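# Move the box beside the blue block into the tote

## Task

Find the cardboard box that sits beside a blue foam block and place it inside the tote near the door, fully within the tote's rim with nothing overhanging. All other boxes must stay on their desks. The robot must not topple or finish leaning, and the box must stay in the tote on its own, without the robot holding it there.

## Robot and tools

ROBOT. A Hello Robot Stretch 3 with one arm. It has a two-wheel base (0.33 m long, 0.34 m wide), a lift on a mast and a telescoping arm that points out of the robot's right side. The wrist carries a gripper. The base only drives straight or turns in place, never sideways. Turns pivot about the point midway between the wheels, 0.05 m behind the front edge. To move the gripper forward or back, drive the base.

FRAMES. The base frame has its origin on the floor between the drive wheels, x forward, y left, z up. The odometry frame is the base frame as it was at the scene's start. hand_pose is reported in the base frame, at the point where closed fingertips meet.

TOOL execute_actions. Argument "actions" is a list, run in order; an empty list only returns the current state and images. Each action can hold "robot", "steps" (1 to 450 control steps at 30 per second) and "until". "robot" is one command, a list of up to 8 commands run in turn, or {"stop": true}, which brakes everything and clears the queue. A queue item can be {"pause_s": s}, s up to 15 seconds.

A command may contain:
- "base": exactly one key. translate_m is a relative drive in metres from where the base is when the command starts, positive forward, magnitude at most 1. rotate_rad is a relative turn in radians, positive counter-clockwise seen from above, magnitude at most 3.2.
- "joints": absolute targets by name; unnamed joints keep their previous targets. lift_m 0 to 1.1 (arm height on the mast); arm_m 0 to 0.52 (extension); wrist_yaw_rad -1.345 to 4.42 (0 along the arm, positive toward the front, 3.0 folded over the base); wrist_pitch_rad -1.57 to 0.451 (negative tips fingers down); wrist_roll_rad -2.911 to 2.911; gripper_m -0.089 to 0.179 (larger is wider; the real gap is smaller than the value); head_pan_rad -3.953 to 1.73 (positive left, -1.57 looks along the arm); head_tilt_rad -1.53 to 0.419 (negative down).
- "contact_limits": {"arm_m": effort percent 1 to 100}, the effort at which that arm motion halts; lower is gentler.
A new command overrides running motions at once and discards the rest of an older queue. Any out-of-range value or invalid action rejects the entire call.

"until" ends an action early. {"robot": {"status": "ended"}} fires once nothing reports moving and no queue runs. Fields can also be compared, e.g. {"lift_m": [">", 0.3]} or {"base_status": ["!=", "moving"]}. {"any": {"status": "ended"}} fires when the first motion or queue finishes.

TOOL zoom_image: "camera" is head_camera, nav_camera or wrist_camera; "region" is [x0, y0, x1, y1] pixels from the top-left, at most 504 by 504. head_camera and nav_camera are on the head and aim with head pan and tilt; wrist_camera rides on the gripper.

TOOL finished_scene: "scene" is the scene number. It is final; call it only after all motion has stopped and the box rests in the tote by itself.

RESULTS. Each result is a snapshot with one image per camera. base_status shows progress and goal of the base move. joint_goals, joint_status (moving, done, off_target, contact_stop, time_out, stopped, not_commanded, torque_fault) and measured_speeds describe each joint. refusals counts refused goals; queue is idle, running, done, dropped or stopped; queue_left counts commands not yet begun. Lines starting refused: or dropped: explain failures. robot.on_its_own appears when the robot changed a goal itself, a joint is slack or off, a motor strains at rest, or the base tilts. lidar_m lists 12 distances in 30-degree sectors, first straight ahead and counter-clockwise, in a plane 0.17 m above the floor. wrist_depth_mm and head_depth_mm are 7x7 grids of depths in mm. base_odometry counts wheel turns; base_tilt gives lean in degrees; motor_effort gives percent effort, positive toward higher values.

GRIPPING. Command gripper_m below the object's width to grasp; to let go, open at least 0.02 beyond where the fingers made contact. Neither the reading nor done proves a grip; check cameras. Too tight a squeeze can trigger a stall guard and let things slip.

SPEED. Full base speed (0.30 m/s, 1.9 rad/s) needs lift_m below 0.30, arm_m below 0.03 and wrist_yaw_rad above 2.54; otherwise 0.10 m/s and 0.63 rad/s.

AVOID. Fold or unfold the wrist only with lift_m 0.32 to 0.95, wrist_pitch_rad -0.4 and roll near 0; with yaw below -0.4 keep pitch at -0.5 or lower. Pushing on something rigid with the gripper above about 0.45 m can tip the robot, as can a second push after contact_stop, driving while holding or pressing on fixed things, or snagging furniture, especially reversing. If base_tilt shows a lean, reverse the last move in small steps, free the gripper and lower lift_m to about 0.2. After contact_stop a joint goes slack until commanded again. Long hard pushing can switch a wrist servo off for 10 s. Avoid dropping, slamming or shoving objects hard, and knock no other boxes off their desks. Loose objects may occasionally get a brief push from outside.

Each tool is called as name([rows], argument=value, ...), one row to a line, values as JSON.

## Session

execute_actions(actions=[])

Scene clock: 0.00 s.
robot.base_odometry: x=+0.000 y=+0.000 heading=+0.000 (m, m, rad; robot's odometry frame)
robot.turned_by_wheels: +0.000 (rad since the last result)
robot.turned_by_imu: +0.000 (rad since the last result)
robot.base_tilt: forward=+1.7 right=+0.3 (deg)
robot.lidar_m: 1.04 1.03 1.16 1.87 2.17 0.83 0.69 0.69 0.77 1.19 0.95 1.25
robot.head_depth_mm: 1136 1145 1160 1169 1185 1197 1216 / 1093 1102 1112 1124 1137 1151 1164 / 1052 1063 1072 1082 1097 1105 1122 / 1013 1022 1035 1047 1055 1068 1080 / 980 987 995 1005 1014 1026 1037 / 945 954 964 971 985 991 998 / 916 926 932 941 950 960 967
robot.base_status: not_commanded
robot.joint_positions: lift_m=+0.539 arm_m=-0.002 wrist_yaw_rad=+3.079 wrist_pitch_rad=-0.402 wrist_roll_rad=+0.009 gripper_m=+0.037 head_pan_rad=+0.015 head_tilt_rad=+0.000
robot.joint_goals: lift_m=+0.539 arm_m=-0.002 wrist_yaw_rad=+3.079 wrist_pitch_rad=-0.402 wrist_roll_rad=+0.009 gripper_m=+0.037 head_pan_rad=+0.015 head_tilt_rad=+0.000
robot.joint_status: lift_m=not_commanded arm_m=not_commanded wrist_yaw_rad=not_commanded wrist_pitch_rad=not_commanded wrist_roll_rad=not_commanded gripper_m=not_commanded head_pan_rad=not_commanded head_tilt_rad=not_commanded
robot.measured_speeds: translate_m=+0.000 rotate_rad=+0.000 lift_m=+0.000 arm_m=+0.000 wrist_yaw_rad=+0.000 wrist_pitch_rad=+0.000 wrist_roll_rad=+0.000 head_pan_rad=+0.000 head_tilt_rad=+0.000
robot: refusals=0 queue=idle queue_left=0
robot.motor_effort: left_wheel=-1 right_wheel=+0 lift_m=+23 arm_m=+0 wrist_yaw_rad=+0 wrist_pitch_rad=+5 wrist_roll_rad=+0 gripper_m=-1 head_pan_rad=-1 head_tilt_rad=+2 (%)
robot.hand_pose: x=-0.0071 y=+0.0831 z=+0.5550 quat_wxyz=(+0.164, +0.700, +0.119, +0.685) (m; robot's base frame)
robot.wrist_depth_mm: - - - - - - 899 / - - - - - - 936 / - - - - - - 929 / - - - - - - 958 / - - - - - - - / 871 893 - 882 881 898 898 / 749 741 - 757 762 775 767
pictures: head_camera (sideways: a quarter turn clockwise sets it upright), nav_camera (sideways: a quarter turn counterclockwise sets it upright), wrist_camera
Images, in order (width x height): head_camera 896x504, nav_camera 672x504, wrist_camera 644x364.

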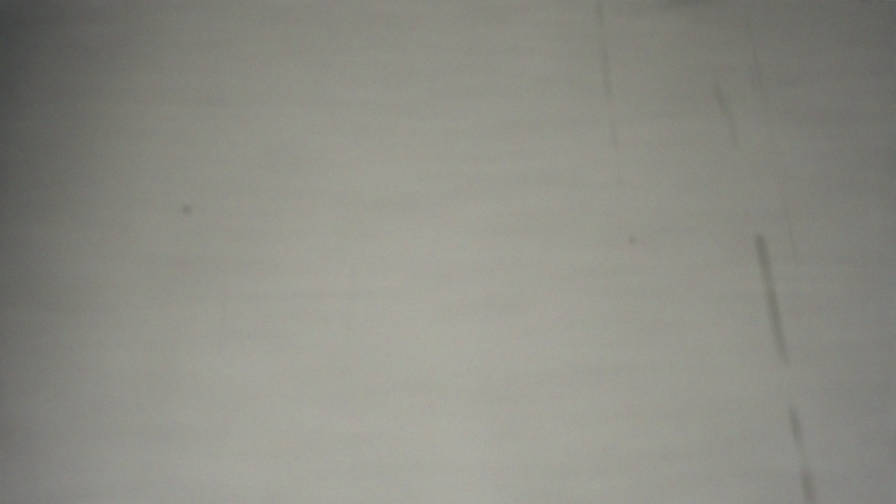

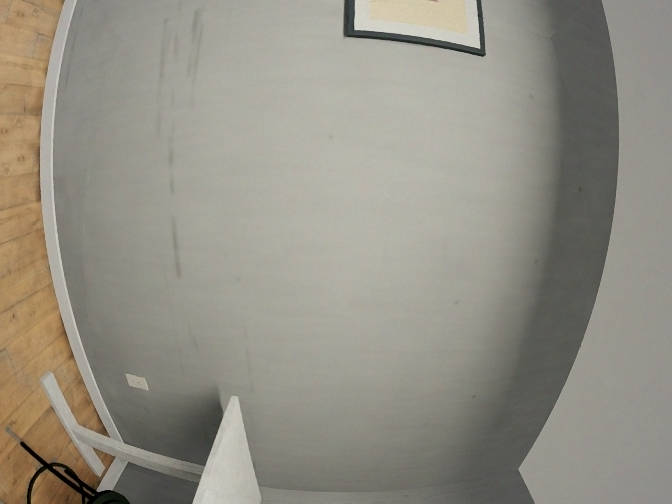

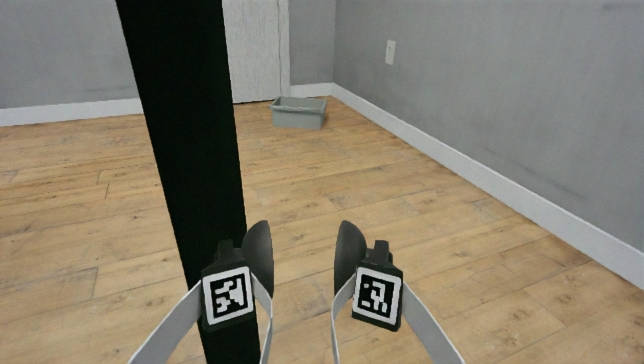

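execute_actions([
  {"robot":{"joints":{"head_pan_rad":-1.4,"head_tilt_rad":-0.5}},"steps":450,"until":{"robot":{"status":"ended"}}},
])

Scene clock: 4.80 s.
robot.base_odometry: x=+0.000 y=+0.000 heading=+0.000 (m, m, rad; robot's odometry frame)
robot.turned_by_wheels: +0.000 (rad since the last result)
robot.turned_by_imu: -0.001 (rad since the last result)
robot.base_tilt: forward=+1.7 right=+0.2 (deg)
robot.lidar_m: 1.04 1.04 1.15 1.88 2.17 0.84 0.69 0.69 0.77 1.19 0.95 1.25
robot.head_depth_mm: 1316 1386 1005 1506 1557 1466 1240 / 1357 1484 1008 1446 1701 1457 1241 / 1334 1454 1013 1838 1859 1497 1248 / 1318 1430 1016 1802 1885 1500 1249 / 1295 1420 1021 1767 1879 1503 1249 / 1275 1394 1027 1711 1763 1461 1250 / 1260 1373 1028 1323 1206 1464 1255
robot.base_status: not_commanded
robot.joint_positions: lift_m=+0.539 arm_m=-0.002 wrist_yaw_rad=+3.079 wrist_pitch_rad=-0.402 wrist_roll_rad=+0.009 gripper_m=+0.037 head_pan_rad=-1.393 head_tilt_rad=-0.493
robot.joint_goals: lift_m=+0.539 arm_m=-0.002 wrist_yaw_rad=+3.079 wrist_pitch_rad=-0.402 wrist_roll_rad=+0.009 gripper_m=+0.037 head_pan_rad=-1.400 head_tilt_rad=-0.500
robot.joint_status: lift_m=not_commanded arm_m=not_commanded wrist_yaw_rad=not_commanded wrist_pitch_rad=not_commanded wrist_roll_rad=not_commanded gripper_m=not_commanded head_pan_rad=done head_tilt_rad=done
robot.measured_speeds: translate_m=+0.000 rotate_rad=+0.000 lift_m=+0.000 arm_m=+0.000 wrist_yaw_rad=+0.000 wrist_pitch_rad=+0.000 wrist_roll_rad=+0.000 head_pan_rad=+0.000 head_tilt_rad=+0.000
robot: refusals=0 queue=done queue_left=0
robot.motor_effort: left_wheel=-1(1) right_wheel=+0(0) lift_m=+22(22) arm_m=+0(0) wrist_yaw_rad=+0(0) wrist_pitch_rad=+5(5) wrist_roll_rad=+0(0) gripper_m=+0(0) head_pan_rad=-2(35) head_tilt_rad=-2(22) (%)
robot.hand_pose: x=-0.0071 y=+0.0831 z=+0.5550 quat_wxyz=(+0.164, +0.700, +0.119, +0.685) (m; robot's base frame)
robot.wrist_depth_mm: - - - - - - 895 / - - - - - - 940 / - - - - - - 932 / - - - - - - 960 / - - - - - - 981 / 866 881 - 894 874 904 888 / 726 727 - 736 765 775 781
pictures: head_camera (sideways: a quarter turn clockwise sets it upright), nav_camera (sideways: a quarter turn counterclockwise sets it upright), wrist_camera
Images, in order (width x height): head_camera 896x504, nav_camera 672x504, wrist_camera 644x364.

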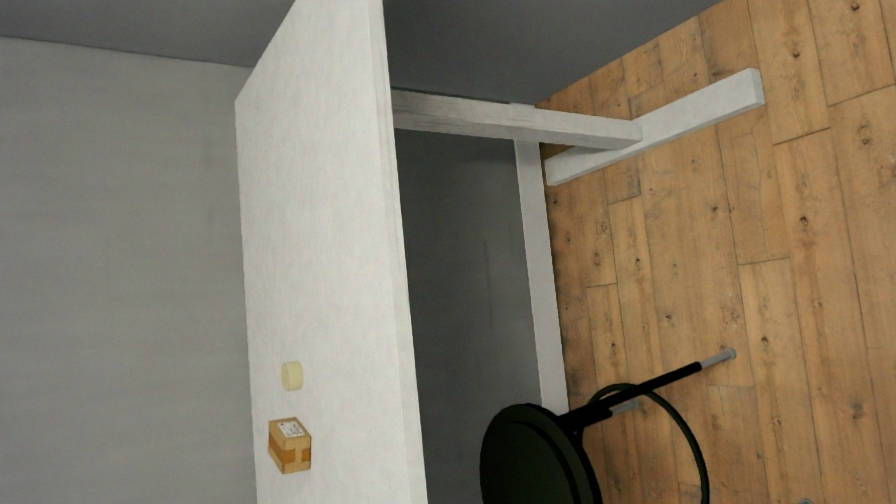

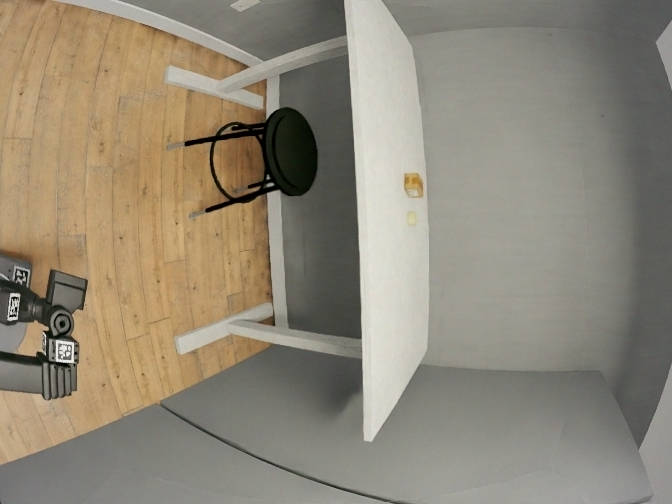

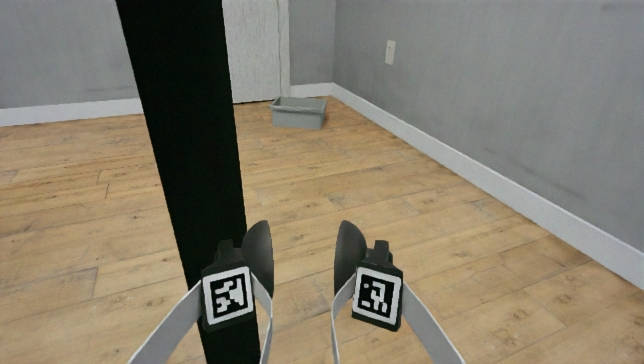

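execute_actions([
  {"robot":{"joints":{"head_pan_rad":-3.9,"head_tilt_rad":-0.3,"lift_m":0.27}},"steps":450,"until":{"robot":{"status":"ended"}}},
])

Scene clock: 14.53 s.
robot.base_odometry: x=+0.000 y=+0.000 heading=+0.000 (m, m, rad; robot's odometry frame)
robot.turned_by_wheels: +0.000 (rad since the last result)
robot.turned_by_imu: -0.001 (rad since the last result)
robot.base_tilt: forward=+1.7 right=+0.3 (deg)
robot.lidar_m: 1.04 1.03 1.16 1.87 2.16 0.83 0.69 0.69 0.78 1.19 0.95 1.25
robot.head_depth_mm: - - - - - - - / 1918 2053 2182 2360 2455 - - / 2023 2134 2283 2455 2394 1775 1412 / 2084 2240 2384 2552 2190 1662 1417 / 1061 1118 1177 1248 1324 1401 1383 / 916 958 1002 1054 1106 1164 1231 / 805 840 874 909 950 994 1038
robot.base_status: not_commanded
robot.joint_positions: lift_m=+0.271 arm_m=-0.002 wrist_yaw_rad=+3.079 wrist_pitch_rad=-0.402 wrist_roll_rad=+0.009 gripper_m=+0.037 head_pan_rad=-3.893 head_tilt_rad=-0.310
robot.joint_goals: lift_m=+0.270 arm_m=-0.002 wrist_yaw_rad=+3.079 wrist_pitch_rad=-0.402 wrist_roll_rad=+0.009 gripper_m=+0.037 head_pan_rad=-3.900 head_tilt_rad=-0.300
robot.joint_status: lift_m=done arm_m=not_commanded wrist_yaw_rad=not_commanded wrist_pitch_rad=not_commanded wrist_roll_rad=not_commanded gripper_m=not_commanded head_pan_rad=done head_tilt_rad=done
robot.measured_speeds: translate_m=+0.000 rotate_rad=+0.000 lift_m=+0.000 arm_m=+0.000 wrist_yaw_rad=+0.000 wrist_pitch_rad=+0.000 wrist_roll_rad=+0.000 head_pan_rad=+0.000 head_tilt_rad=+0.000
robot: refusals=0 queue=done queue_left=0
robot.motor_effort: left_wheel=-1(1) right_wheel=-1(0) lift_m=+9(23) arm_m=+0(0) wrist_yaw_rad=+0(0) wrist_pitch_rad=+5(4) wrist_roll_rad=+0(0) gripper_m=+0(0) head_pan_rad=-3(33) head_tilt_rad=+4(19) (%)
robot.hand_pose: x=-0.0071 y=+0.0831 z=+0.2872 quat_wxyz=(+0.164, +0.700, +0.119, +0.685) (m; robot's base frame)
robot.wrist_depth_mm: - - - - - - 901 / - - - - - - 944 / - - - - - - 925 / 792 775 814 822 815 851 864 / 628 631 - 643 661 653 661 / 515 528 - 548 542 527 547 / 457 - - - 454 458 456
pictures: head_camera (sideways: a quarter turn clockwise sets it upright), nav_camera (sideways: a quarter turn counterclockwise sets it upright), wrist_camera
Images, in order (width x height): head_camera 896x504, nav_camera 672x504, wrist_camera 644x364.

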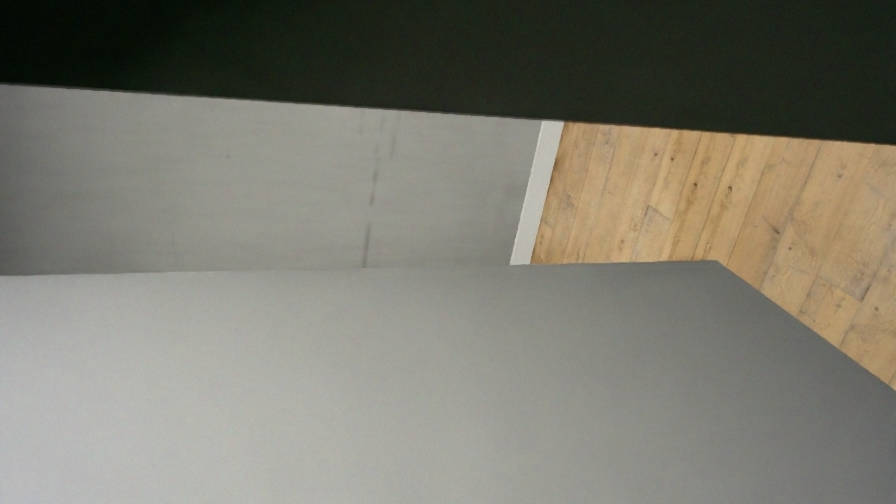

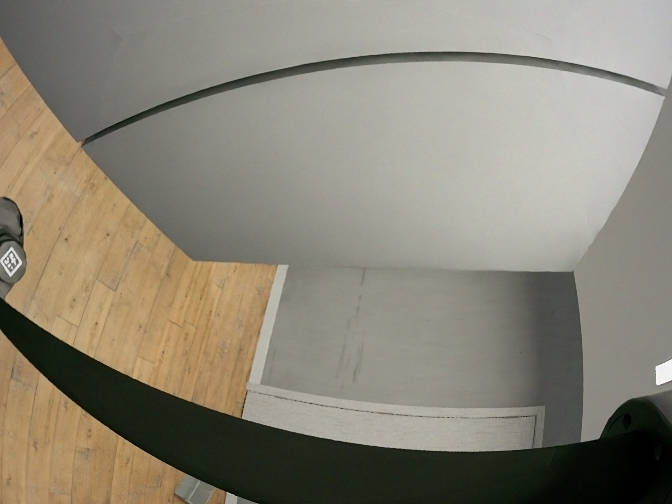

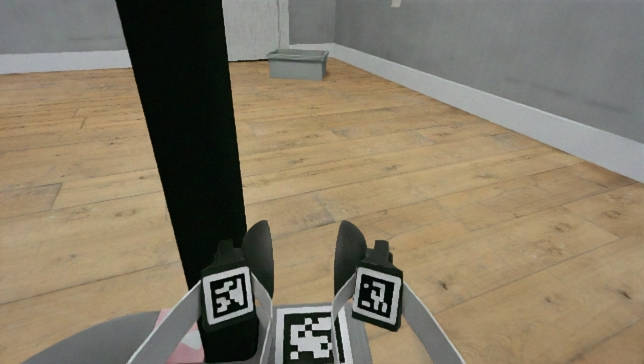

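execute_actions([
  {"robot":[{"base":{"rotate_rad":2.14},"joints":{"head_pan_rad":0.3,"head_tilt_rad":-0.5}},{"base":{"translate_m":1.0}}],"steps":450,"until":{"robot":{"status":"ended"}}},
])

Scene clock: 44.60 s.
robot.base_odometry: x=-0.539 y=+0.842 heading=+2.140 (m, m, rad; robot's odometry frame)
robot.turned_by_wheels: +2.140 (rad since the last result)
robot.turned_by_imu: +2.109 (rad since the last result)
robot.base_tilt: forward=+1.7 right=+0.3 (deg)
robot.lidar_m: 1.19 1.38 0.47 0.47 0.53 0.89 1.97 1.49 1.26 1.26 1.41 1.19
robot.head_depth_mm: 985 1071 1169 1286 1435 1488 1243 / 1034 1129 1237 1371 1538 1491 1243 / 1088 1193 1312 1471 1666 1503 1247 / 1151 1263 1408 1588 1750 1495 1248 / 1218 1348 1501 1710 1826 1505 1248 / 1292 1438 1625 1871 1891 1508 1252 / 1370 1545 1767 2047 1878 1514 1222
robot.base_status: done (translate_m +1.0000 of +1.0000)
robot.joint_positions: lift_m=+0.271 arm_m=-0.002 wrist_yaw_rad=+3.079 wrist_pitch_rad=-0.402 wrist_roll_rad=+0.009 gripper_m=+0.037 head_pan_rad=+0.293 head_tilt_rad=-0.495
robot.joint_goals: lift_m=+0.270 arm_m=-0.002 wrist_yaw_rad=+3.079 wrist_pitch_rad=-0.402 wrist_roll_rad=+0.009 gripper_m=+0.037 head_pan_rad=+0.300 head_tilt_rad=-0.500
robot.joint_status: lift_m=done arm_m=not_commanded wrist_yaw_rad=not_commanded wrist_pitch_rad=not_commanded wrist_roll_rad=not_commanded gripper_m=not_commanded head_pan_rad=done head_tilt_rad=done
robot.measured_speeds: translate_m=+0.000 rotate_rad=+0.000 lift_m=+0.000 arm_m=+0.000 wrist_yaw_rad=+0.000 wrist_pitch_rad=+0.000 wrist_roll_rad=+0.000 head_pan_rad=+0.000 head_tilt_rad=+0.000
robot: refusals=0 queue=done queue_left=0
robot.motor_effort: left_wheel=-3(9) right_wheel=+3(15) lift_m=+9(9) arm_m=+0(0) wrist_yaw_rad=+0(0) wrist_pitch_rad=+5(5) wrist_roll_rad=+0(0) gripper_m=+0(0) head_pan_rad=+3(36) head_tilt_rad=-1(16) (%)
robot.hand_pose: x=-0.0071 y=+0.0830 z=+0.2872 quat_wxyz=(+0.164, +0.700, +0.119, +0.685) (m; robot's base frame)
robot.wrist_depth_mm: 525 525 491 484 457 442 - / 574 560 518 507 493 477 - / 630 605 567 559 522 513 - / 698 657 617 603 573 564 852 / 631 627 - 636 621 615 670 / 521 521 - 541 539 534 548 / 450 - - - 449 457 468
pictures: head_camera (sideways: a quarter turn clockwise sets it upright), nav_camera (sideways: a quarter turn counterclockwise sets it upright), wrist_camera
Images, in order (width x height): head_camera 896x504, nav_camera 672x504, wrist_camera 644x364.

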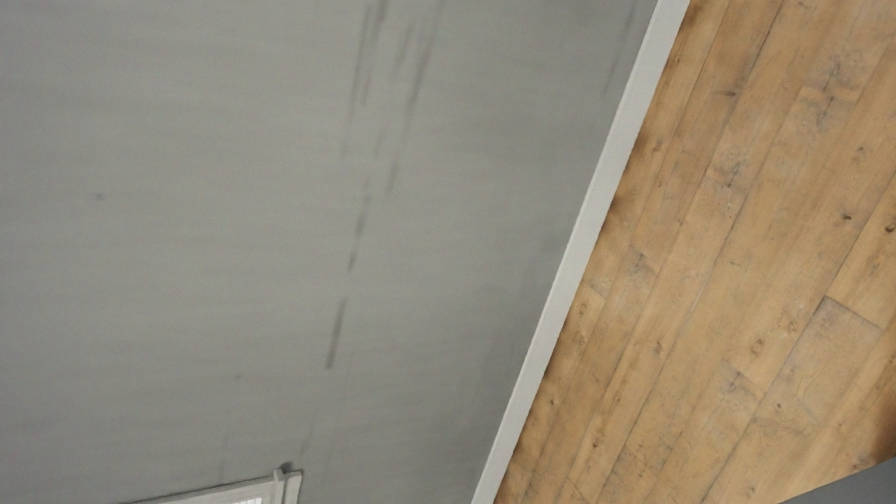

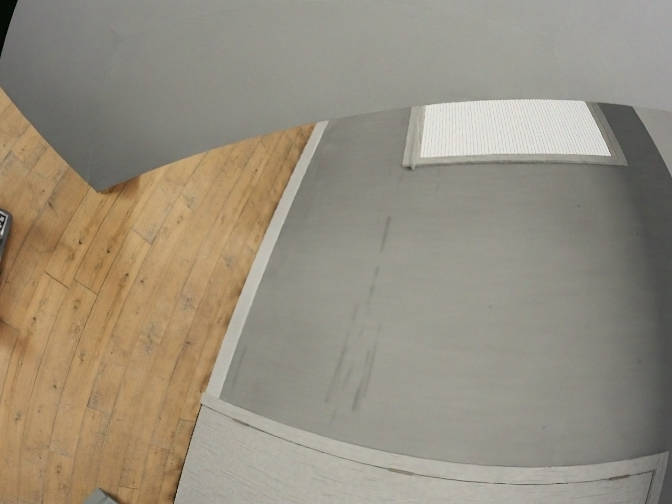

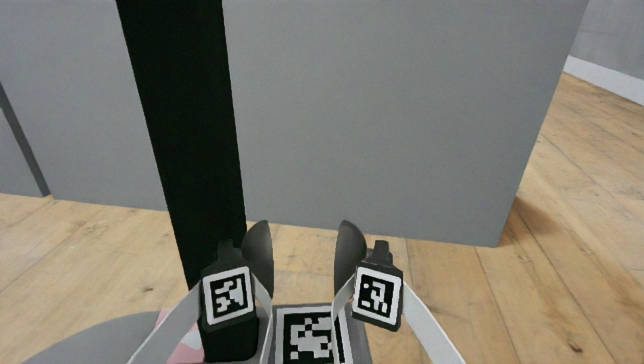

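execute_actions([
  {"robot":[{"base":{"translate_m":0.74},"joints":{"head_pan_rad":1.0,"head_tilt_rad":-0.35}},{"base":{"rotate_rad":1.365}},{"base":{"translate_m":0.9}}],"steps":450,"until":{"robot":{"status":"ended"}}},
])

Scene clock: 70.10 s.
robot.base_odometry: x=-1.779 y=+1.146 heading=-2.778 (m, m, rad; robot's odometry frame)
robot.turned_by_wheels: +1.365 (rad since the last result)
robot.turned_by_imu: +1.343 (rad since the last result)
robot.base_tilt: forward=+1.7 right=+0.3 (deg)
robot.lidar_m: 2.02 2.52 3.04 1.33 0.47 0.65 1.85 0.71 0.53 0.51 0.53 0.73
robot.head_depth_mm: 2615 2755 2768 2785 2208 1687 1354 / 2912 3097 3337 3207 2230 1688 1357 / 3300 3519 3797 3245 2241 1693 1357 / 3325 3531 3790 3260 2231 1697 1355 / 3143 3292 3519 3221 2244 1700 1364 / 2921 3096 3191 3291 2247 1704 1368 / 2773 2938 3095 3198 2267 1709 1368
robot.base_status: done (translate_m +0.9000 of +0.9000)
robot.joint_positions: lift_m=+0.271 arm_m=-0.002 wrist_yaw_rad=+3.079 wrist_pitch_rad=-0.402 wrist_roll_rad=+0.009 gripper_m=+0.037 head_pan_rad=+0.993 head_tilt_rad=-0.358
robot.joint_goals: lift_m=+0.270 arm_m=-0.002 wrist_yaw_rad=+3.079 wrist_pitch_rad=-0.402 wrist_roll_rad=+0.009 gripper_m=+0.037 head_pan_rad=+1.000 head_tilt_rad=-0.350
robot.joint_status: lift_m=done arm_m=not_commanded wrist_yaw_rad=not_commanded wrist_pitch_rad=not_commanded wrist_roll_rad=not_commanded gripper_m=not_commanded head_pan_rad=done head_tilt_rad=done
robot.measured_speeds: translate_m=+0.000 rotate_rad=+0.000 lift_m=+0.000 arm_m=+0.000 wrist_yaw_rad=+0.000 wrist_pitch_rad=+0.000 wrist_roll_rad=+0.000 head_pan_rad=+0.000 head_tilt_rad=+0.000
robot: refusals=0 queue=done queue_left=0
robot.motor_effort: left_wheel=-3(9) right_wheel=+3(13) lift_m=+9(9) arm_m=+0(0) wrist_yaw_rad=+0(0) wrist_pitch_rad=+5(5) wrist_roll_rad=+0(0) gripper_m=+1(1) head_pan_rad=+3(33) head_tilt_rad=+3(14) (%)
robot.hand_pose: x=-0.0071 y=+0.0830 z=+0.2872 quat_wxyz=(+0.164, +0.700, +0.119, +0.685) (m; robot's base frame)
robot.wrist_depth_mm: 430 431 - - - - - / 470 463 - - - - - / 497 514 - - - - - / 549 558 752 813 799 839 833 / 578 594 - 645 652 648 655 / 509 519 - 538 534 548 544 / 451 - - - 445 457 453
pictures: head_camera (sideways: a quarter turn clockwise sets it upright), nav_camera (sideways: a quarter turn counterclockwise sets it upright), wrist_camera
Images, in order (width x height): head_camera 896x504, nav_camera 672x504, wrist_camera 644x364.

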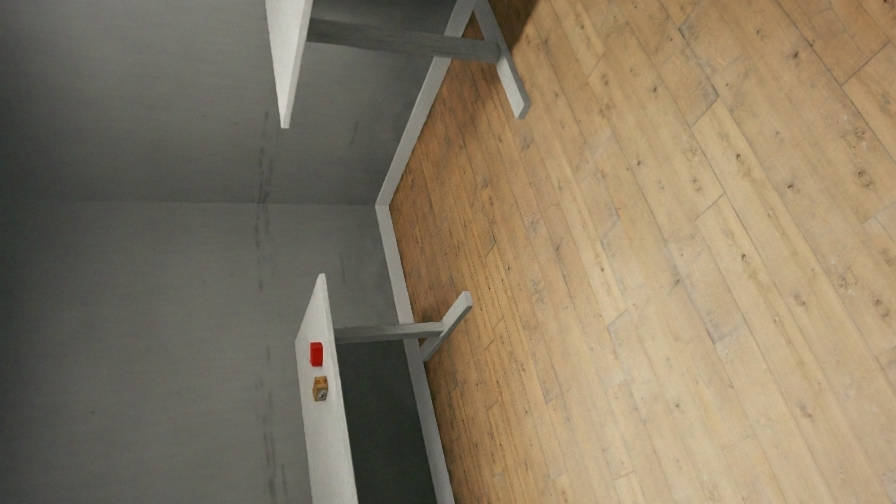

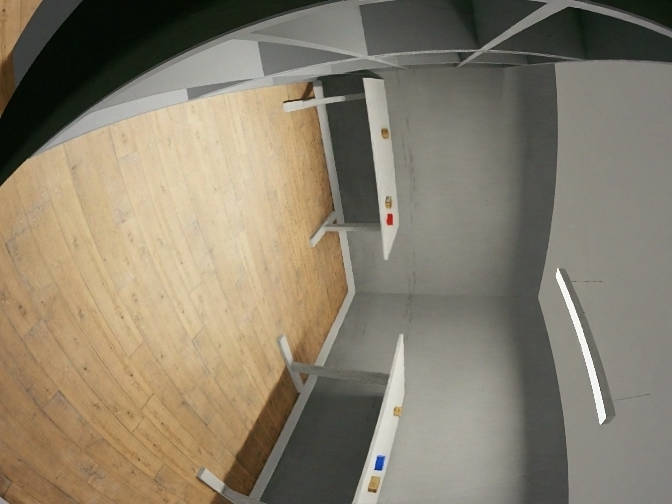

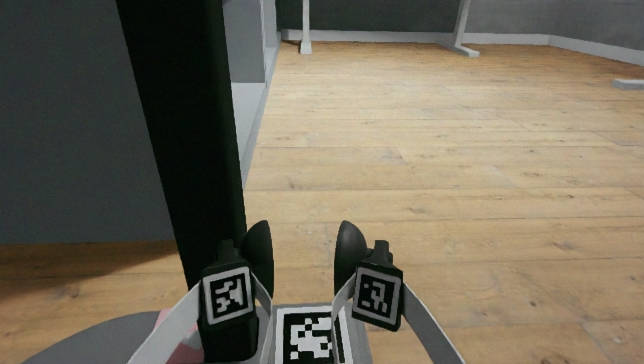

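execute_actions([
  {"robot":{"joints":{"head_pan_rad":0.3,"head_tilt_rad":-0.35}},"steps":450,"until":{"robot":{"status":"ended"}}},
])

Scene clock: 75.73 s.
robot.base_odometry: x=-1.779 y=+1.146 heading=-2.778 (m, m, rad; robot's odometry frame)
robot.turned_by_wheels: +0.000 (rad since the last result)
robot.turned_by_imu: -0.001 (rad since the last result)
robot.base_tilt: forward=+1.7 right=+0.3 (deg)
robot.lidar_m: 2.02 2.52 3.02 1.33 0.47 0.65 1.85 0.71 0.53 0.51 0.53 0.73
robot.head_depth_mm: 1981 2092 2269 2441 2208 1688 1357 / 2027 2177 2314 2514 2232 1693 1354 / 2087 2224 2226 2599 2211 1699 1359 / 2155 2336 2434 2734 2236 1699 1363 / 2221 2429 2508 2783 2226 1696 1369 / 2301 2482 2656 2909 2249 1702 1365 / 2393 2610 2693 2918 2264 1705 1368
robot.base_status: done (translate_m +0.9000 of +0.9000)
robot.joint_positions: lift_m=+0.271 arm_m=-0.002 wrist_yaw_rad=+3.079 wrist_pitch_rad=-0.402 wrist_roll_rad=+0.009 gripper_m=+0.037 head_pan_rad=+0.307 head_tilt_rad=-0.358
robot.joint_goals: lift_m=+0.270 arm_m=-0.002 wrist_yaw_rad=+3.079 wrist_pitch_rad=-0.402 wrist_roll_rad=+0.009 gripper_m=+0.037 head_pan_rad=+0.300 head_tilt_rad=-0.350
robot.joint_status: lift_m=done arm_m=not_commanded wrist_yaw_rad=not_commanded wrist_pitch_rad=not_commanded wrist_roll_rad=not_commanded gripper_m=not_commanded head_pan_rad=done head_tilt_rad=done
robot.measured_speeds: translate_m=+0.000 rotate_rad=+0.000 lift_m=+0.000 arm_m=+0.000 wrist_yaw_rad=+0.000 wrist_pitch_rad=+0.000 wrist_roll_rad=+0.000 head_pan_rad=+0.000 head_tilt_rad=+0.000
robot: refusals=0 queue=done queue_left=0
robot.motor_effort: left_wheel=-3(3) right_wheel=+4(3) lift_m=+9(9) arm_m=+0(0) wrist_yaw_rad=+0(0) wrist_pitch_rad=+5(5) wrist_roll_rad=+0(0) gripper_m=+0(0) head_pan_rad=-4(35) head_tilt_rad=+3(0) (%)
robot.hand_pose: x=-0.0071 y=+0.0830 z=+0.2872 quat_wxyz=(+0.164, +0.700, +0.119, +0.685) (m; robot's base frame)
robot.wrist_depth_mm: 433 434 - - - - - / 452 456 - - - - - / 496 507 - - - - - / 531 553 786 826 845 865 877 / 573 588 - 636 642 645 665 / 513 527 - 544 540 538 540 / 460 - - - 455 455 470
pictures: head_camera (sideways: a quarter turn clockwise sets it upright), nav_camera (sideways: a quarter turn counterclockwise sets it upright), wrist_camera
Images, in order (width x height): head_camera 896x504, nav_camera 672x504, wrist_camera 644x364.

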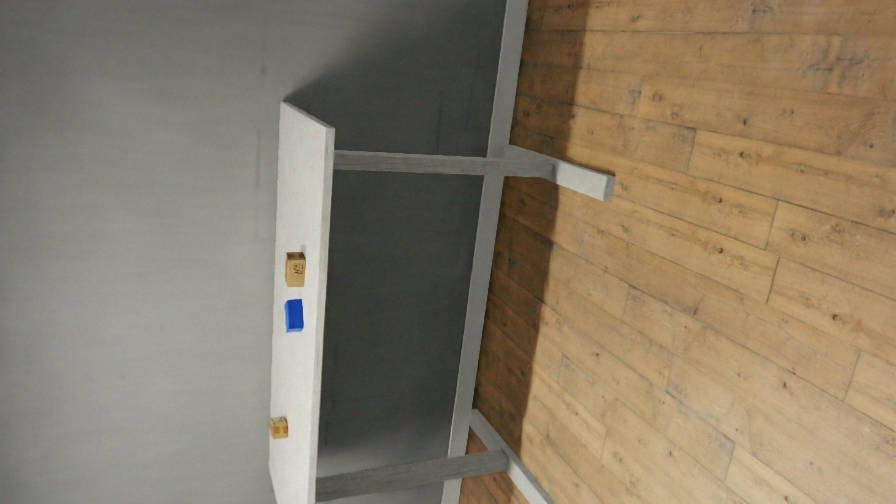

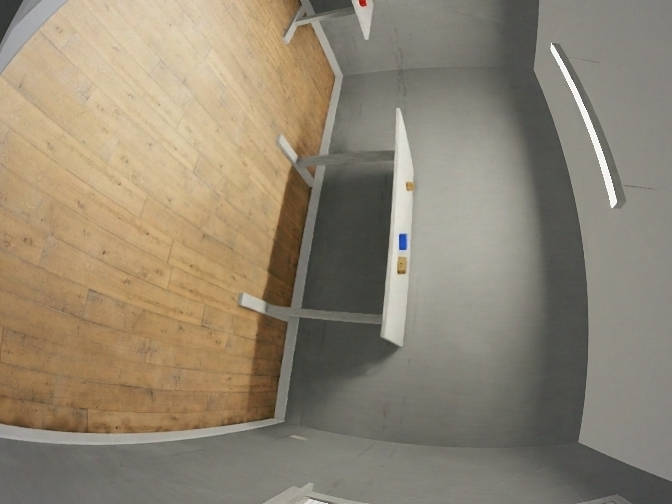

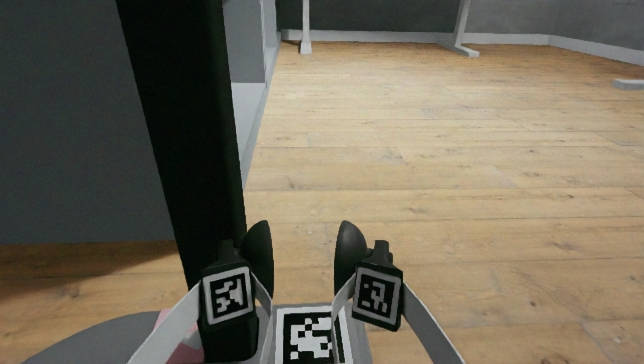

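zoom_image(camera="head_camera", region=[240, 230, 360, 350])

Region (240, 230, 360, 350) of head_camera's 896x504 image, scaled by 4.200, with more detail than that image has.

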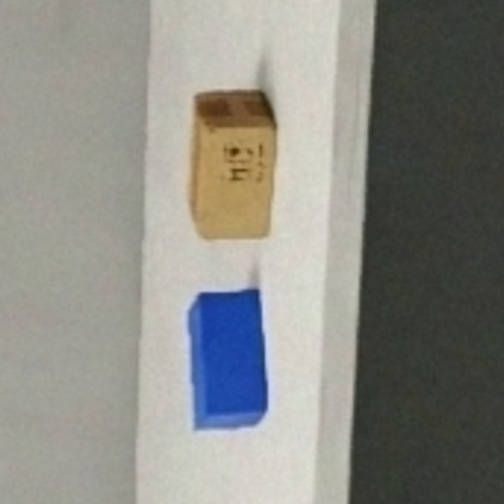

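execute_actions([
  {"robot":{"base":{"rotate_rad":0.52}},"steps":450,"until":{"robot":{"status":"ended"}}},
  {"robot":{"base":{"translate_m":1.0}},"steps":450,"until":{"robot":{"translate_m":[">=",0.3]}}},
  {"robot":{"base":{"translate_m":0.96},"joints":{"head_pan_rad":-1.57,"head_tilt_rad":-0.5}},"steps":450,"until":{"robot":{"translate_m":[">=",0.85]}}},
  {"robot":{"joints":{"lift_m":0.92}},"steps":450,"until":{"robot":{"base_status":["!=","moving"]}}},
  {"robot":{"base":{"rotate_rad":1.075}},"steps":450,"until":{"robot":{"lift_m":[">",0.4]}}},
  {"robot":{"joints":{"wrist_yaw_rad":0.0,"gripper_m":0.16}},"steps":450,"until":{"robot":{"status":"ended"}}},
])

Scene clock: 147.43 s.
robot.base_odometry: x=-2.583 y=+0.168 heading=-1.184 (m, m, rad; robot's odometry frame)
robot.turned_by_wheels: +1.595 (rad since the last result)
robot.turned_by_imu: +1.572 (rad since the last result)
robot.base_tilt: forward=+1.7 right=+0.3 (deg)
robot.lidar_m: 2.15 2.04 1.40 1.23 1.58 1.18 1.14 1.19 0.94 1.34 1.29 1.29
robot.head_depth_mm: 1095 1204 1002 704 1684 1582 - / 1102 1210 1008 705 1633 1376 - / 1103 1212 1009 708 1702 - - / 1107 1219 1013 677 1704 1506 1222 / 1108 1223 1020 679 1700 1464 1246 / 1113 1225 1026 680 1706 1502 1250 / 1119 1224 1034 683 1725 1512 1254
robot.base_status: done (rotate_rad +1.0749 of +1.0750)
robot.joint_positions: lift_m=+0.919 arm_m=-0.002 wrist_yaw_rad=+0.002 wrist_pitch_rad=-0.402 wrist_roll_rad=+0.009 gripper_m=+0.160 head_pan_rad=-1.563 head_tilt_rad=-0.494
robot.joint_goals: lift_m=+0.920 arm_m=-0.002 wrist_yaw_rad=+0.000 wrist_pitch_rad=-0.402 wrist_roll_rad=+0.009 gripper_m=+0.160 head_pan_rad=-1.570 head_tilt_rad=-0.500
robot.joint_status: lift_m=done arm_m=not_commanded wrist_yaw_rad=done wrist_pitch_rad=not_commanded wrist_roll_rad=not_commanded gripper_m=done head_pan_rad=done head_tilt_rad=done
robot.measured_speeds: translate_m=+0.000 rotate_rad=+0.000 lift_m=+0.000 arm_m=+0.000 wrist_yaw_rad=+0.000 wrist_pitch_rad=+0.000 wrist_roll_rad=+0.000 head_pan_rad=+0.000 head_tilt_rad=+0.000
robot: refusals=0 queue=done queue_left=0
robot.motor_effort: left_wheel=-3(8) right_wheel=+4(11) lift_m=+34(36) arm_m=+0(0) wrist_yaw_rad=-3(4) wrist_pitch_rad=+5(5) wrist_roll_rad=+0(0) gripper_m=-1(83) head_pan_rad=-3(35) head_tilt_rad=-2(14) (%)
robot.hand_pose: x=-0.0210 y=-0.3694 z=+0.9355 quat_wxyz=(+0.690, +0.142, -0.695, -0.141) (m; robot's base frame)
robot.wrist_depth_mm: 930 971 968 991 974 986 971 / 425 435 450 461 484 489 - / 324 327 335 343 336 337 344 / - - - - - - - / - - - - - - - / - - - - - - - / - - - - - - -
pictures: head_camera (sideways: a quarter turn clockwise sets it upright), nav_camera (sideways: a quarter turn counterclockwise sets it upright), wrist_camera
Images, in order (width x height): head_camera 896x504, nav_camera 672x504, wrist_camera 644x364.

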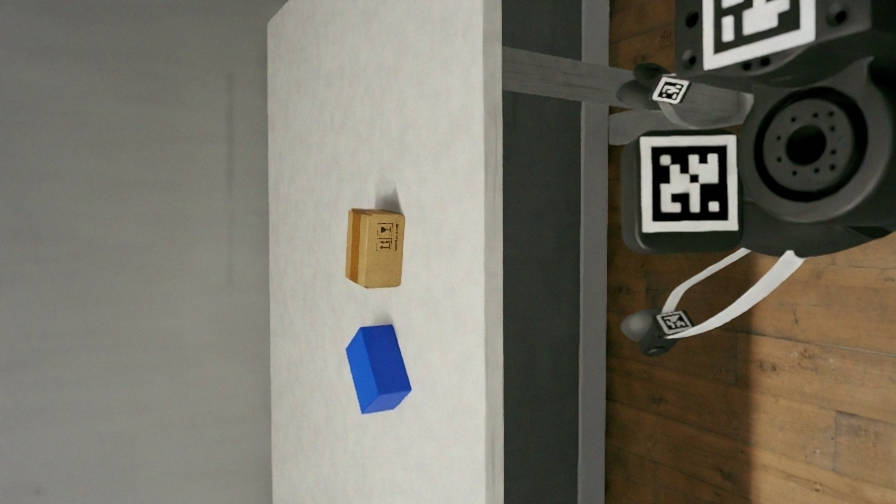

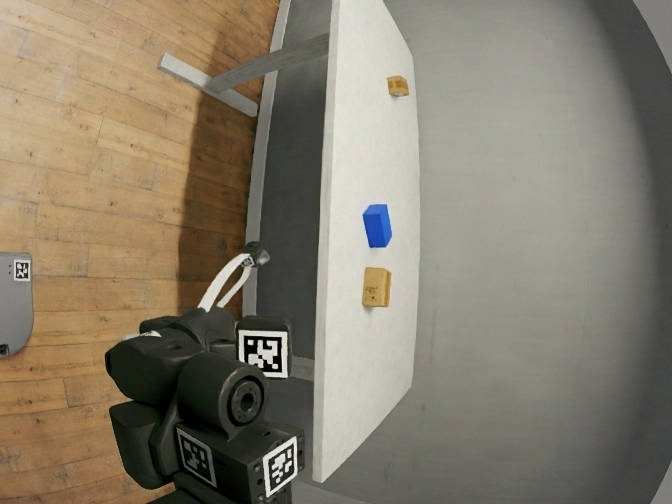

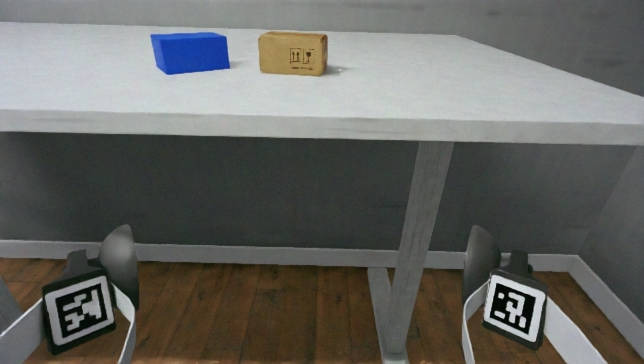

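execute_actions([
  {"robot":{"base":{"translate_m":0.067},"joints":{"lift_m":0.975,"wrist_yaw_rad":-0.15,"gripper_m":0.145,"arm_m":0.08}},"steps":450,"until":{"robot":{"lift_m":[">",0.965]}}},
  {"robot":{"joints":{"arm_m":0.28}},"steps":450,"until":{"robot":{"status":"ended"}}},
])

Scene clock: 199.83 s.
robot.base_odometry: x=-2.558 y=+0.106 heading=-1.184 (m, m, rad; robot's odometry frame)
robot.turned_by_wheels: +0.000 (rad since the last result)
robot.turned_by_imu: -0.002 (rad since the last result)
robot.base_tilt: forward=+1.7 right=+0.3 (deg)
robot.lidar_m: 2.07 1.98 1.38 1.24 1.67 1.24 1.20 1.26 0.96 1.34 1.24 1.95
robot.head_depth_mm: 1100 1203 - 722 1226 1414 1209 / 1104 1208 - 643 1687 1452 1247 / 1107 1213 - 642 1694 1496 1245 / 1108 1216 1018 676 1703 1496 1245 / 1111 1225 1018 679 1705 1501 1250 / 1112 1228 1027 679 1714 1511 1252 / 1119 1229 1029 684 1716 1513 1255
robot.base_status: done (translate_m +0.0670 of +0.0670)
robot.joint_positions: lift_m=+0.974 arm_m=+0.280 wrist_yaw_rad=-0.149 wrist_pitch_rad=-0.402 wrist_roll_rad=+0.009 gripper_m=+0.145 head_pan_rad=-1.563 head_tilt_rad=-0.494
robot.joint_goals: lift_m=+0.975 arm_m=+0.280 wrist_yaw_rad=-0.150 wrist_pitch_rad=-0.402 wrist_roll_rad=+0.009 gripper_m=+0.145 head_pan_rad=-1.570 head_tilt_rad=-0.500
robot.joint_status: lift_m=done arm_m=done wrist_yaw_rad=done wrist_pitch_rad=not_commanded wrist_roll_rad=not_commanded gripper_m=done head_pan_rad=done head_tilt_rad=done
robot.measured_speeds: translate_m=+0.000 rotate_rad=+0.000 lift_m=+0.000 arm_m=+0.000 wrist_yaw_rad=+0.000 wrist_pitch_rad=+0.000 wrist_roll_rad=+0.000 head_pan_rad=+0.000 head_tilt_rad=+0.000
robot: refusals=0 queue=done queue_left=0
robot.motor_effort: left_wheel=-3(5) right_wheel=+4(9) lift_m=+34(35) arm_m=+4(4) wrist_yaw_rad=-2(3) wrist_pitch_rad=+5(5) wrist_roll_rad=+0(0) gripper_m=+0(60) head_pan_rad=-4(3) head_tilt_rad=-2(2) (%)
robot.hand_pose: x=-0.0550 y=-0.6486 z=+0.9904 quat_wxyz=(+0.678, +0.089, -0.704, -0.193) (m; robot's base frame)
robot.wrist_depth_mm: 680 696 729 751 783 805 839 / 633 659 680 692 722 872 922 / 419 420 429 439 450 448 498 / 219 242 285 238 324 326 339 / 213 238 246 247 255 263 259 / 205 206 205 208 210 219 214 / - 169 175 175 178 173 181
pictures: head_camera (sideways: a quarter turn clockwise sets it upright), nav_camera (sideways: a quarter turn counterclockwise sets it upright), wrist_camera
Images, in order (width x height): head_camera 896x504, nav_camera 672x504, wrist_camera 644x364.

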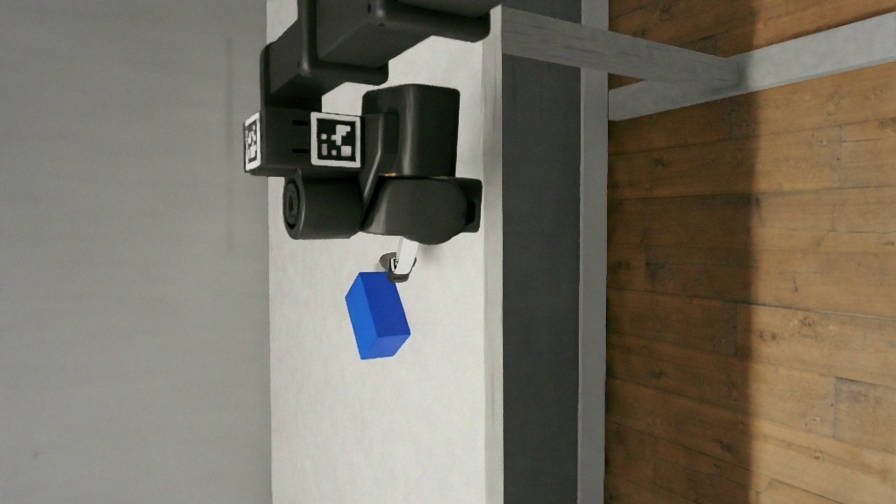

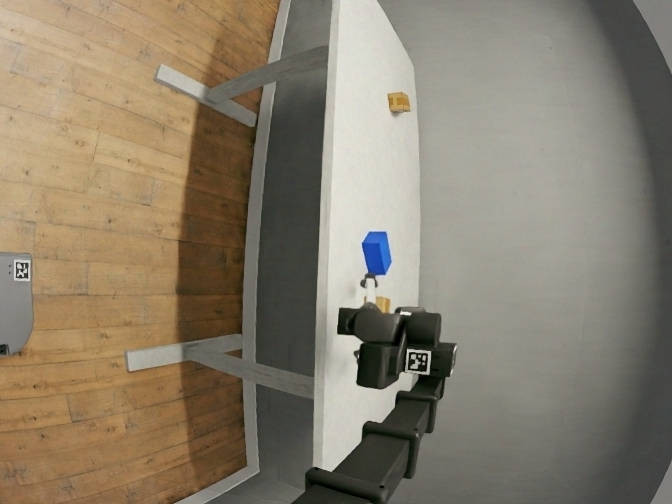

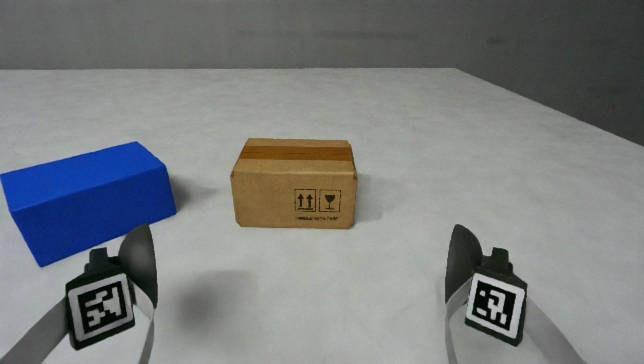

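execute_actions([
  {"robot":{"base":{"translate_m":-0.007},"joints":{"lift_m":0.955,"gripper_m":0.137}},"steps":12},
  {"robot":{"joints":{"arm_m":0.395},"contact_limits":{"arm_m":25}},"steps":450,"until":{"robot":{"status":"ended"}}},
])

Scene clock: 224.20 s.
robot.base_odometry: x=-2.560 y=+0.112 heading=-1.184 (m, m, rad; robot's odometry frame)
robot.turned_by_wheels: +0.000 (rad since the last result)
robot.turned_by_imu: -0.001 (rad since the last result)
robot.base_tilt: forward=+1.7 right=+0.3 (deg)
robot.lidar_m: 2.08 1.99 1.38 1.24 1.66 1.24 1.20 1.25 0.95 1.34 1.25 1.95
robot.head_depth_mm: 1101 1209 1164 - 1198 1445 1210 / 1102 1202 - 705 1682 1457 1247 / 1103 1217 - 674 1694 1504 1247 / 1107 1217 1093 709 1692 1503 1250 / 1112 1221 1021 678 1705 1499 1249 / 1114 1229 1029 680 1704 1509 1255 / 1116 1231 1030 682 1715 1510 1250
robot.base_status: done (translate_m -0.0070 of -0.0070)
robot.joint_positions: lift_m=+0.956 arm_m=+0.395 wrist_yaw_rad=-0.149 wrist_pitch_rad=-0.402 wrist_roll_rad=+0.009 gripper_m=+0.137 head_pan_rad=-1.563 head_tilt_rad=-0.494
robot.joint_goals: lift_m=+0.955 arm_m=+0.395 wrist_yaw_rad=-0.150 wrist_pitch_rad=-0.402 wrist_roll_rad=+0.009 gripper_m=+0.137 head_pan_rad=-1.570 head_tilt_rad=-0.500
robot.joint_status: lift_m=done arm_m=done wrist_yaw_rad=done wrist_pitch_rad=not_commanded wrist_roll_rad=not_commanded gripper_m=done head_pan_rad=done head_tilt_rad=done
robot.measured_speeds: translate_m=+0.000 rotate_rad=+0.000 lift_m=+0.000 arm_m=+0.000 wrist_yaw_rad=+0.000 wrist_pitch_rad=+0.000 wrist_roll_rad=+0.000 head_pan_rad=+0.000 head_tilt_rad=+0.000
robot: refusals=0 queue=done queue_left=0
robot.motor_effort: left_wheel=-3(7) right_wheel=+3(6) lift_m=+9(34) arm_m=+5(4) wrist_yaw_rad=-2(2) wrist_pitch_rad=+5(5) wrist_roll_rad=+0(0) gripper_m=+0(42) head_pan_rad=-3(3) head_tilt_rad=-2(2) (%)
robot.contact_limits: arm_m 25 (drawing in: default 29, maximum 48; extending or still: default 41, maximum 66)
robot.hand_pose: x=-0.0550 y=-0.7635 z=+0.9721 quat_wxyz=(+0.678, +0.089, -0.704, -0.193) (m; robot's base frame)
robot.wrist_depth_mm: 583 604 618 666 669 705 731 / 556 581 596 620 643 732 818 / 366 373 381 386 391 401 411 / 270 272 279 283 286 291 297 / 178 226 147 143 208 228 228 / 137 - 126 126 128 190 188 / - 150 139 140 149 154 160
pictures: head_camera (sideways: a quarter turn clockwise sets it upright), nav_camera (sideways: a quarter turn counterclockwise sets it upright), wrist_camera
Images, in order (width x height): head_camera 896x504, nav_camera 672x504, wrist_camera 644x364.

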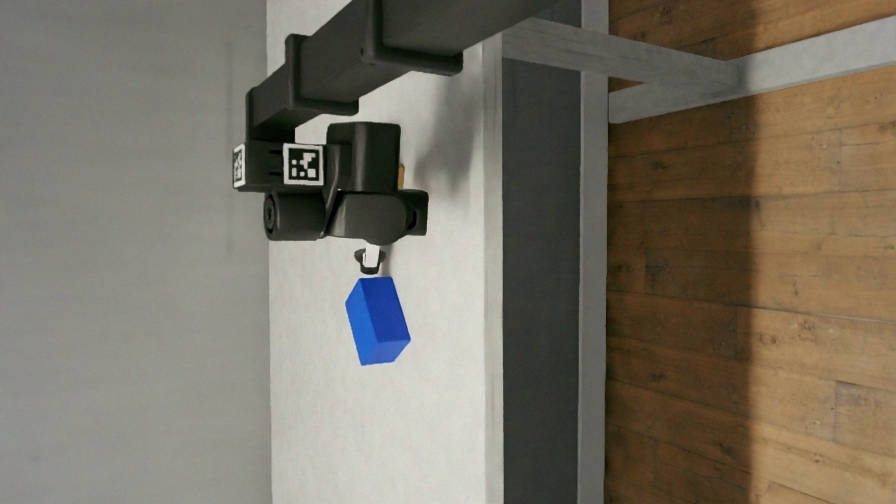

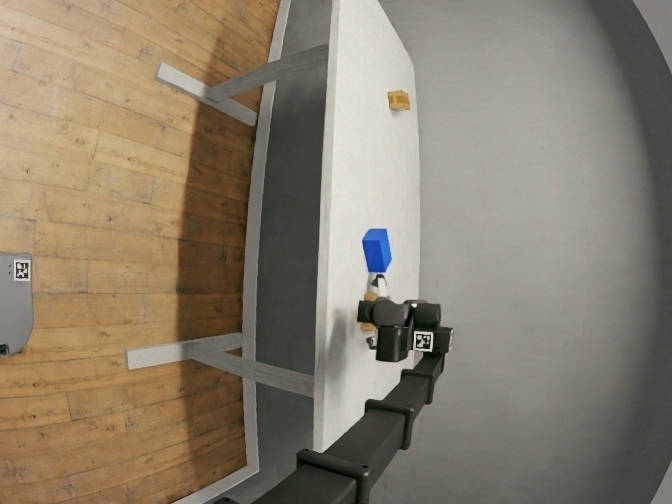

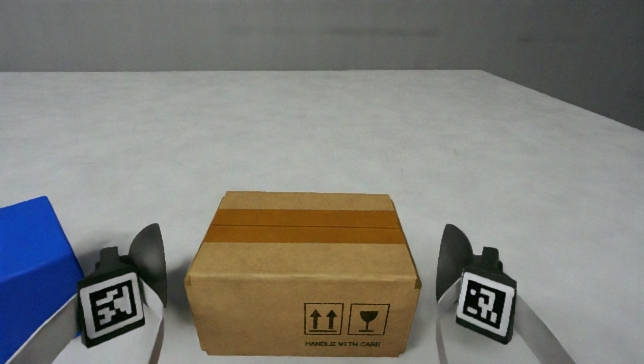

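execute_actions([
  {"robot":[{"joints":{"lift_m":0.948,"arm_m":0.405}},{"joints":{"gripper_m":0.045}}],"steps":450,"until":{"robot":{"status":"ended"}}},
])

Scene clock: 234.87 s.
robot.base_odometry: x=-2.560 y=+0.112 heading=-1.184 (m, m, rad; robot's odometry frame)
robot.turned_by_wheels: +0.000 (rad since the last result)
robot.turned_by_imu: -0.001 (rad since the last result)
robot.base_tilt: forward=+1.7 right=+0.3 (deg)
robot.lidar_m: 2.09 1.99 1.38 1.24 1.66 1.24 1.20 1.25 0.96 1.34 1.25 1.95
robot.head_depth_mm: 1098 1206 1166 - 1201 1449 1208 / 1104 1211 - 704 1689 1449 1241 / 1102 1213 - 674 1698 1499 1246 / 1106 1217 1017 709 1701 1499 1247 / 1109 1222 1020 678 1715 1504 1251 / 1115 1225 1026 679 1710 1508 1252 / 1116 1227 1031 683 1731 1511 1251
robot.base_status: done (translate_m -0.0070 of -0.0070)
robot.joint_positions: lift_m=+0.949 arm_m=+0.405 wrist_yaw_rad=-0.149 wrist_pitch_rad=-0.396 wrist_roll_rad=+0.009 gripper_m=+0.046 head_pan_rad=-1.563 head_tilt_rad=-0.494
robot.joint_goals: lift_m=+0.948 arm_m=+0.405 wrist_yaw_rad=-0.150 wrist_pitch_rad=-0.396 wrist_roll_rad=+0.009 gripper_m=+0.045 head_pan_rad=-1.570 head_tilt_rad=-0.500
robot.joint_status: lift_m=done arm_m=done wrist_yaw_rad=done wrist_pitch_rad=not_commanded wrist_roll_rad=not_commanded gripper_m=done head_pan_rad=done head_tilt_rad=done
robot.measured_speeds: translate_m=+0.000 rotate_rad=+0.000 lift_m=+0.000 arm_m=+0.000 wrist_yaw_rad=+0.000 wrist_pitch_rad=+0.000 wrist_roll_rad=+0.000 head_pan_rad=+0.000 head_tilt_rad=+0.000
robot: refusals=0 queue=done queue_left=0
robot.motor_effort: left_wheel=-3(3) right_wheel=+3(4) lift_m=+8(7) arm_m=+5(6) wrist_yaw_rad=-2(2) wrist_pitch_rad=+3(5) wrist_roll_rad=+0(0) gripper_m=-29(100) head_pan_rad=-3(4) head_tilt_rad=-2(2) (%)
robot.hand_pose: x=-0.0552 y=-0.7742 z=+0.9664 quat_wxyz=(+0.678, +0.087, -0.704, -0.191) (m; robot's base frame)
robot.wrist_depth_mm: 578 596 609 642 684 691 738 / 545 565 582 605 611 726 787 / 352 360 370 376 381 397 404 / 262 264 266 272 281 277 289 / 207 210 133 134 148 219 221 / 148 174 125 119 115 179 181 / 135 143 140 133 141 152 153
pictures: head_camera (sideways: a quarter turn clockwise sets it upright), nav_camera (sideways: a quarter turn counterclockwise sets it upright), wrist_camera
Images, in order (width x height): head_camera 896x504, nav_camera 672x504, wrist_camera 644x364.

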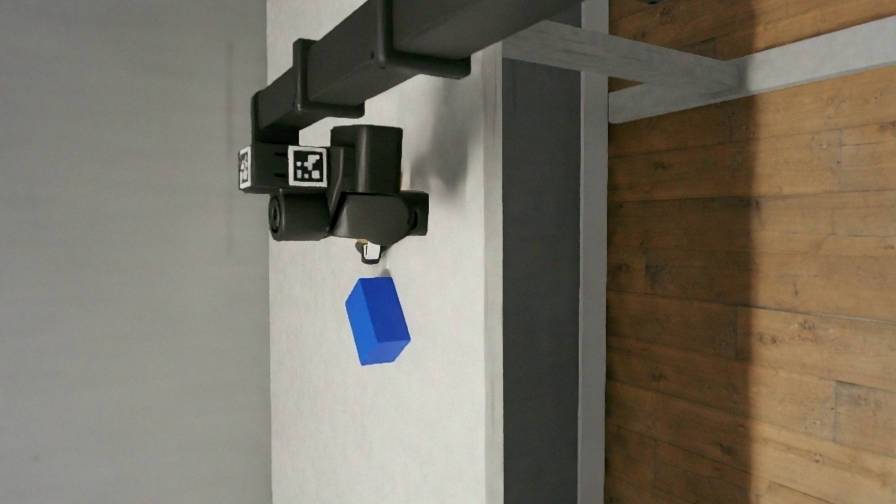

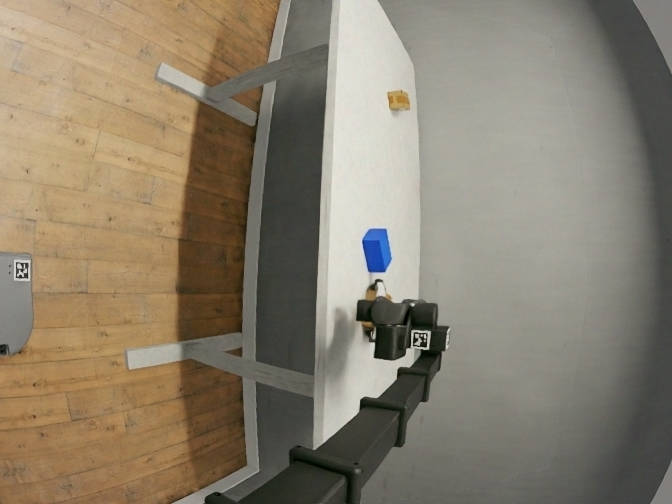

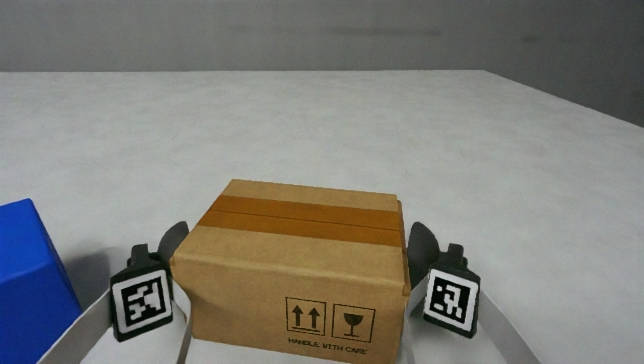

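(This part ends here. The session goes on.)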